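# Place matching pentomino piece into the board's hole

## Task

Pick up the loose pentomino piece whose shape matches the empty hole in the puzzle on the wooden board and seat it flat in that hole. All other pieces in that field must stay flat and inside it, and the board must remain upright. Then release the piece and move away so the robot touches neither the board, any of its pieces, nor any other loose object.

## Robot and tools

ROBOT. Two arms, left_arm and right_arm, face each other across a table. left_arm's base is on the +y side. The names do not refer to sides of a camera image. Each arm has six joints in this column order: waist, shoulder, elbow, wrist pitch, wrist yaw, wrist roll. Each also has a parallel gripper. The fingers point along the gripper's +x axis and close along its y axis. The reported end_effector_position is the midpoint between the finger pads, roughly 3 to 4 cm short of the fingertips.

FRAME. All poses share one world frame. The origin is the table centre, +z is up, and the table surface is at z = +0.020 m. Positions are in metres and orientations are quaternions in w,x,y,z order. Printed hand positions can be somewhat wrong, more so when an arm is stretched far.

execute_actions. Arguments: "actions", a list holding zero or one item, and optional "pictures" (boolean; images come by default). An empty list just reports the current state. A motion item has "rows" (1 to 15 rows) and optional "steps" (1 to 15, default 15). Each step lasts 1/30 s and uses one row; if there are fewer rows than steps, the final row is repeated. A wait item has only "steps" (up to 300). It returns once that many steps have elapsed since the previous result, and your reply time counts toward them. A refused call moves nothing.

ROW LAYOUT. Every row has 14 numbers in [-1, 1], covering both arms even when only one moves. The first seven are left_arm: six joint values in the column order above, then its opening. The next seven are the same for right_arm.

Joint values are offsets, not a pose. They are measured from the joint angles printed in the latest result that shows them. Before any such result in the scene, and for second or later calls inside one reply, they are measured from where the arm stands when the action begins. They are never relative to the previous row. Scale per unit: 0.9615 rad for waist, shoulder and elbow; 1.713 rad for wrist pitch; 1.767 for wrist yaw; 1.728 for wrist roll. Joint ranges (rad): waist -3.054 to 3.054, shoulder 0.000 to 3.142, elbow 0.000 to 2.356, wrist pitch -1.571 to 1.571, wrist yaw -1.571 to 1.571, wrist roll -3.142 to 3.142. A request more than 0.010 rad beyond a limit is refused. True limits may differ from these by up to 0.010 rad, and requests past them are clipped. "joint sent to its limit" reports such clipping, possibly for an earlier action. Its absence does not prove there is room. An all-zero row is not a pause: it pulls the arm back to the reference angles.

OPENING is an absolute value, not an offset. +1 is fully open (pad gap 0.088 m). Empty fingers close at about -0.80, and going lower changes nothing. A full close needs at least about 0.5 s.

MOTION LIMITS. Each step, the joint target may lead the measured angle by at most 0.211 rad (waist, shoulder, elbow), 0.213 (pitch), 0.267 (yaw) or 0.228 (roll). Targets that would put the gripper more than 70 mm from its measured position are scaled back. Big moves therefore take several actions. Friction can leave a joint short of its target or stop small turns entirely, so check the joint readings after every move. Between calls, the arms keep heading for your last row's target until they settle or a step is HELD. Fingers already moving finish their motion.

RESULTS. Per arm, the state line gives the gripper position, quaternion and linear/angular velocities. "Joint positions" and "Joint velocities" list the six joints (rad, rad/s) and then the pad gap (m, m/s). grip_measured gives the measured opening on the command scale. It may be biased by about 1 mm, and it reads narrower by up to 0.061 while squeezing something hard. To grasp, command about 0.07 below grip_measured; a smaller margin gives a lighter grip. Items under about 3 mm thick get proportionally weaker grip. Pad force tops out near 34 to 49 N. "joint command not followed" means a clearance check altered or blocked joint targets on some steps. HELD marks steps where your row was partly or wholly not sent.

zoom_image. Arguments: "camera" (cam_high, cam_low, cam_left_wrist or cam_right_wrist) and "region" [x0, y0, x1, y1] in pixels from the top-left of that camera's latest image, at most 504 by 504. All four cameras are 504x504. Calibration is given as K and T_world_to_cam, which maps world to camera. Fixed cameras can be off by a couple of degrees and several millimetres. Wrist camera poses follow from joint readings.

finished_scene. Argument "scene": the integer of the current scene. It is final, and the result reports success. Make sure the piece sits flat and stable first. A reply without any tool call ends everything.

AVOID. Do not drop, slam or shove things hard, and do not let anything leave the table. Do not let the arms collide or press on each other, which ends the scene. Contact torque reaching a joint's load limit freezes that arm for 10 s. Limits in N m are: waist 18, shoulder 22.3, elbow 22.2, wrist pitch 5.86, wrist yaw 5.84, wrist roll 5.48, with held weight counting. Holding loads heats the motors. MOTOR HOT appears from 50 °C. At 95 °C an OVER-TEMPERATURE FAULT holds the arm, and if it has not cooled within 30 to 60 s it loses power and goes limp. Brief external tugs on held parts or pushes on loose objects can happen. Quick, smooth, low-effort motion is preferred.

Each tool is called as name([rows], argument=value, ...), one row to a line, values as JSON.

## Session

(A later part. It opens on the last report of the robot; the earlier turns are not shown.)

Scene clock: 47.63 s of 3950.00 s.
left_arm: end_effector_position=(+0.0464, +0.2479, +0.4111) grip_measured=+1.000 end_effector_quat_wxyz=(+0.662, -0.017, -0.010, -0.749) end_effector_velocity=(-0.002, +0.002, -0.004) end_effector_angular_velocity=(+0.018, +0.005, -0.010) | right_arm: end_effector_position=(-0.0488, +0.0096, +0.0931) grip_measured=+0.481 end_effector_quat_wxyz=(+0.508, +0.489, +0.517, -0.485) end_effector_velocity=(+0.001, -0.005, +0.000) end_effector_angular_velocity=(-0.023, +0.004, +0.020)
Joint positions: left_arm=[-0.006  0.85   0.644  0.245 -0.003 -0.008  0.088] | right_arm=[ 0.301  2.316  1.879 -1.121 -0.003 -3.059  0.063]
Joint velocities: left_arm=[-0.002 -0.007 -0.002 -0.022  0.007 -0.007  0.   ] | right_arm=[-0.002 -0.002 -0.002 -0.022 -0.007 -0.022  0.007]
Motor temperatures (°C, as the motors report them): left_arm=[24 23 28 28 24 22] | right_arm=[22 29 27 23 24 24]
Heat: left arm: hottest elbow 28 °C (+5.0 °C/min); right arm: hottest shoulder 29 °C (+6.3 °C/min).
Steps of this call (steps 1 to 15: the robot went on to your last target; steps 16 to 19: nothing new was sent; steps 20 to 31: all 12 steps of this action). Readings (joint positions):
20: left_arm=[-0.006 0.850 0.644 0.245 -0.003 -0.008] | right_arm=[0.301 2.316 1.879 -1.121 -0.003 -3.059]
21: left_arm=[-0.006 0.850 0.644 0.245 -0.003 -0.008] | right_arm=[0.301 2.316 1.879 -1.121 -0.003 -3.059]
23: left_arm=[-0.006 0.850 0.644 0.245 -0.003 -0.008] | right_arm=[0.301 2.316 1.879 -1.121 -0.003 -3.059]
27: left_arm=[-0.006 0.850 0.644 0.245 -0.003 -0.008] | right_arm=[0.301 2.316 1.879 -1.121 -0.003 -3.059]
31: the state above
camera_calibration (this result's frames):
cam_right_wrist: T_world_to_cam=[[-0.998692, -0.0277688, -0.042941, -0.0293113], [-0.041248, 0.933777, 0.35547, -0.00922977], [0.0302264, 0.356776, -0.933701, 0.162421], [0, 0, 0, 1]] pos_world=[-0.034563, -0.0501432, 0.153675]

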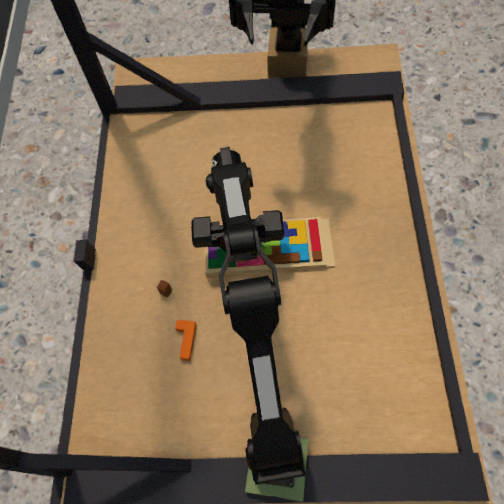

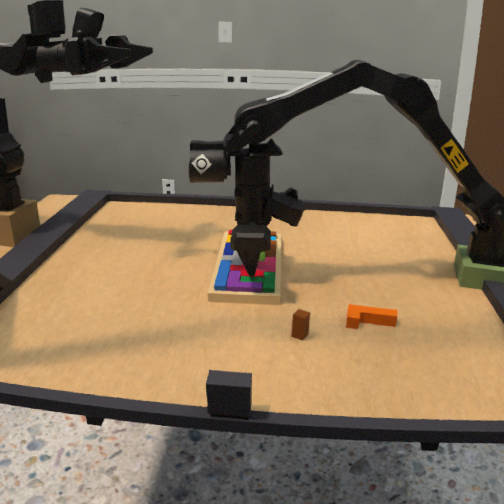

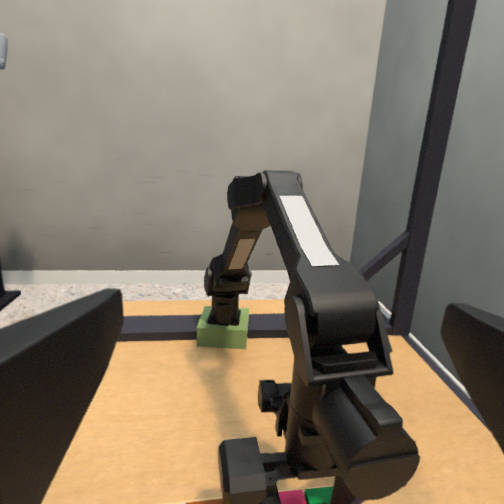

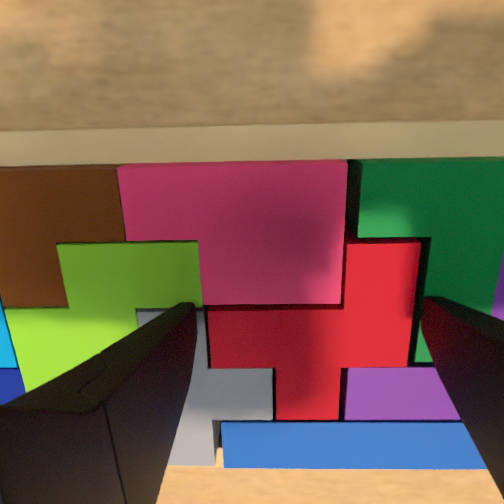

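Dropped in flush. Lift away.

execute_actions([
  {"rows":[[0,0,0,0,0,0,1,0,-0.05,0.03,0,0,0,0.6],[0,0,0,0,0,0,1,0,-0.1,0.06,0,0,0,0.6],[0,0,0,0,0,0,1,0,-0.25,0.06,0,0,0,0.6]],"steps":15},
])

zoom_image(camera="cam_low", region=[190, 200, 310, 310])

Scene clock: 48.63 s of 3950.00 s.
left_arm: end_effector_position=(+0.0464, +0.2479, +0.4111) grip_measured=+1.000 end_effector_quat_wxyz=(+0.662, -0.017, -0.010, -0.749) end_effector_velocity=(-0.001, +0.001, -0.002) end_effector_angular_velocity=(+0.008, +0.007, -0.000) | right_arm: end_effector_position=(-0.0510, +0.0266, +0.2181) grip_measured=+0.596 end_effector_quat_wxyz=(+0.417, +0.551, +0.594, -0.411) end_effector_velocity=(+0.000, -0.002, -0.002) end_effector_angular_velocity=(-0.012, -0.002, +0.021)
Joint positions: left_arm=[-0.006  0.85   0.644  0.245 -0.003 -0.008  0.088] | right_arm=[ 0.301  2.073  1.942 -1.119 -0.003 -3.059  0.068]
Joint velocities: left_arm=[-0.007 -0.002 -0.002 -0.007 -0.007 -0.007  0.   ] | right_arm=[-0.002  0.002 -0.002 -0.007 -0.007 -0.022  0.001]
Motor temperatures (°C, as the motors report them): left_arm=[24 23 28 28 24 22] | right_arm=[22 30 27 23 24 24]
Heat: left arm: hottest elbow 28 °C (+4.9 °C/min); right arm: hottest shoulder 30 °C (+7.4 °C/min).
Steps of this call (steps 1 to 15: the robot went on to your last target; steps 16 to 30: all 15 steps of this action). Readings (joint positions):
16: left_arm=[-0.006 0.850 0.644 0.245 -0.003 -0.008] | right_arm=[0.301 2.314 1.881 -1.121 -0.003 -3.059]
17: left_arm=[-0.006 0.850 0.644 0.245 -0.003 -0.008] | right_arm=[0.301 2.309 1.884 -1.121 -0.003 -3.059]
19: left_arm=[-0.006 0.850 0.644 0.245 -0.003 -0.008] | right_arm=[0.301 2.282 1.888 -1.120 -0.003 -3.059]
23: left_arm=[-0.006 0.850 0.644 0.245 -0.003 -0.008] | right_arm=[0.301 2.175 1.910 -1.121 -0.003 -3.059]
30: the state above
camera_calibration (this result's frames):
cam_right_wrist: T_world_to_cam=[[-0.999762, -0.0197748, -0.0092386, -0.0333663], [-0.0212429, 0.78434, 0.619967, -0.122357], [-0.00501353, 0.620015, -0.784574, 0.231795], [0, 0, 0, 1]] pos_world=[-0.0347955, -0.0484069, 0.25741]

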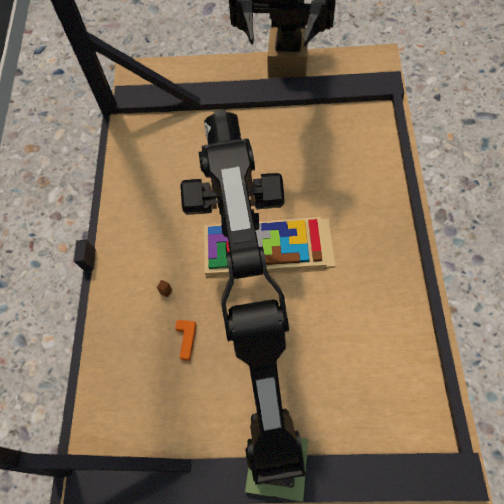

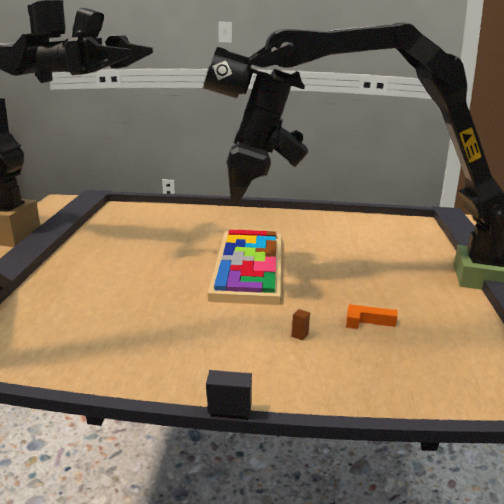

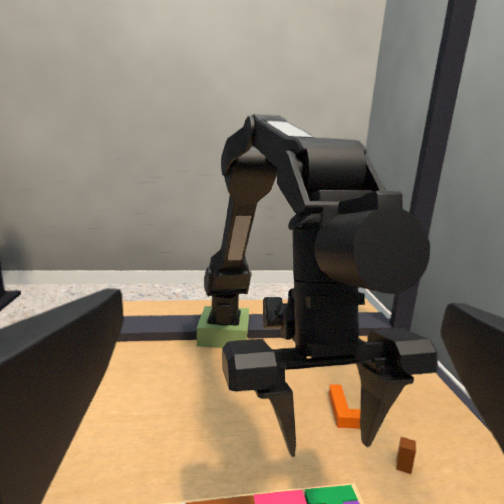

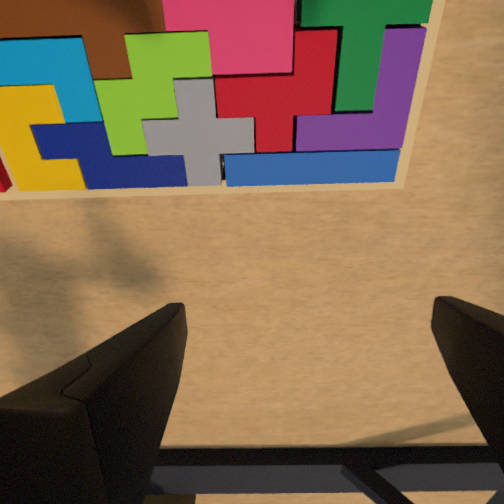

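Region (190, 200, 310, 310) of cam_low's 504x504 image, scaled by 4.200, with more detail than that image has; it fills the top 462 rows of this view, and the rest is white.

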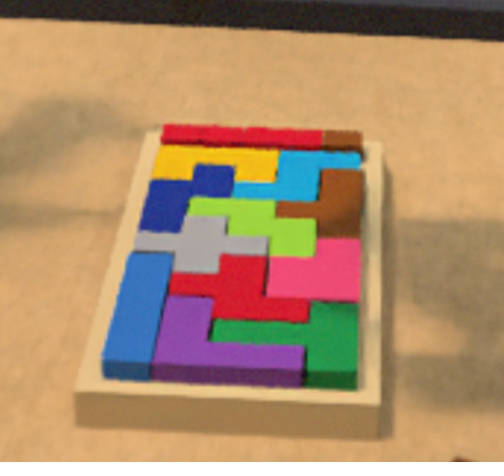

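Flat.

finished_scene(scene=1)

The scene is finished: the task was done.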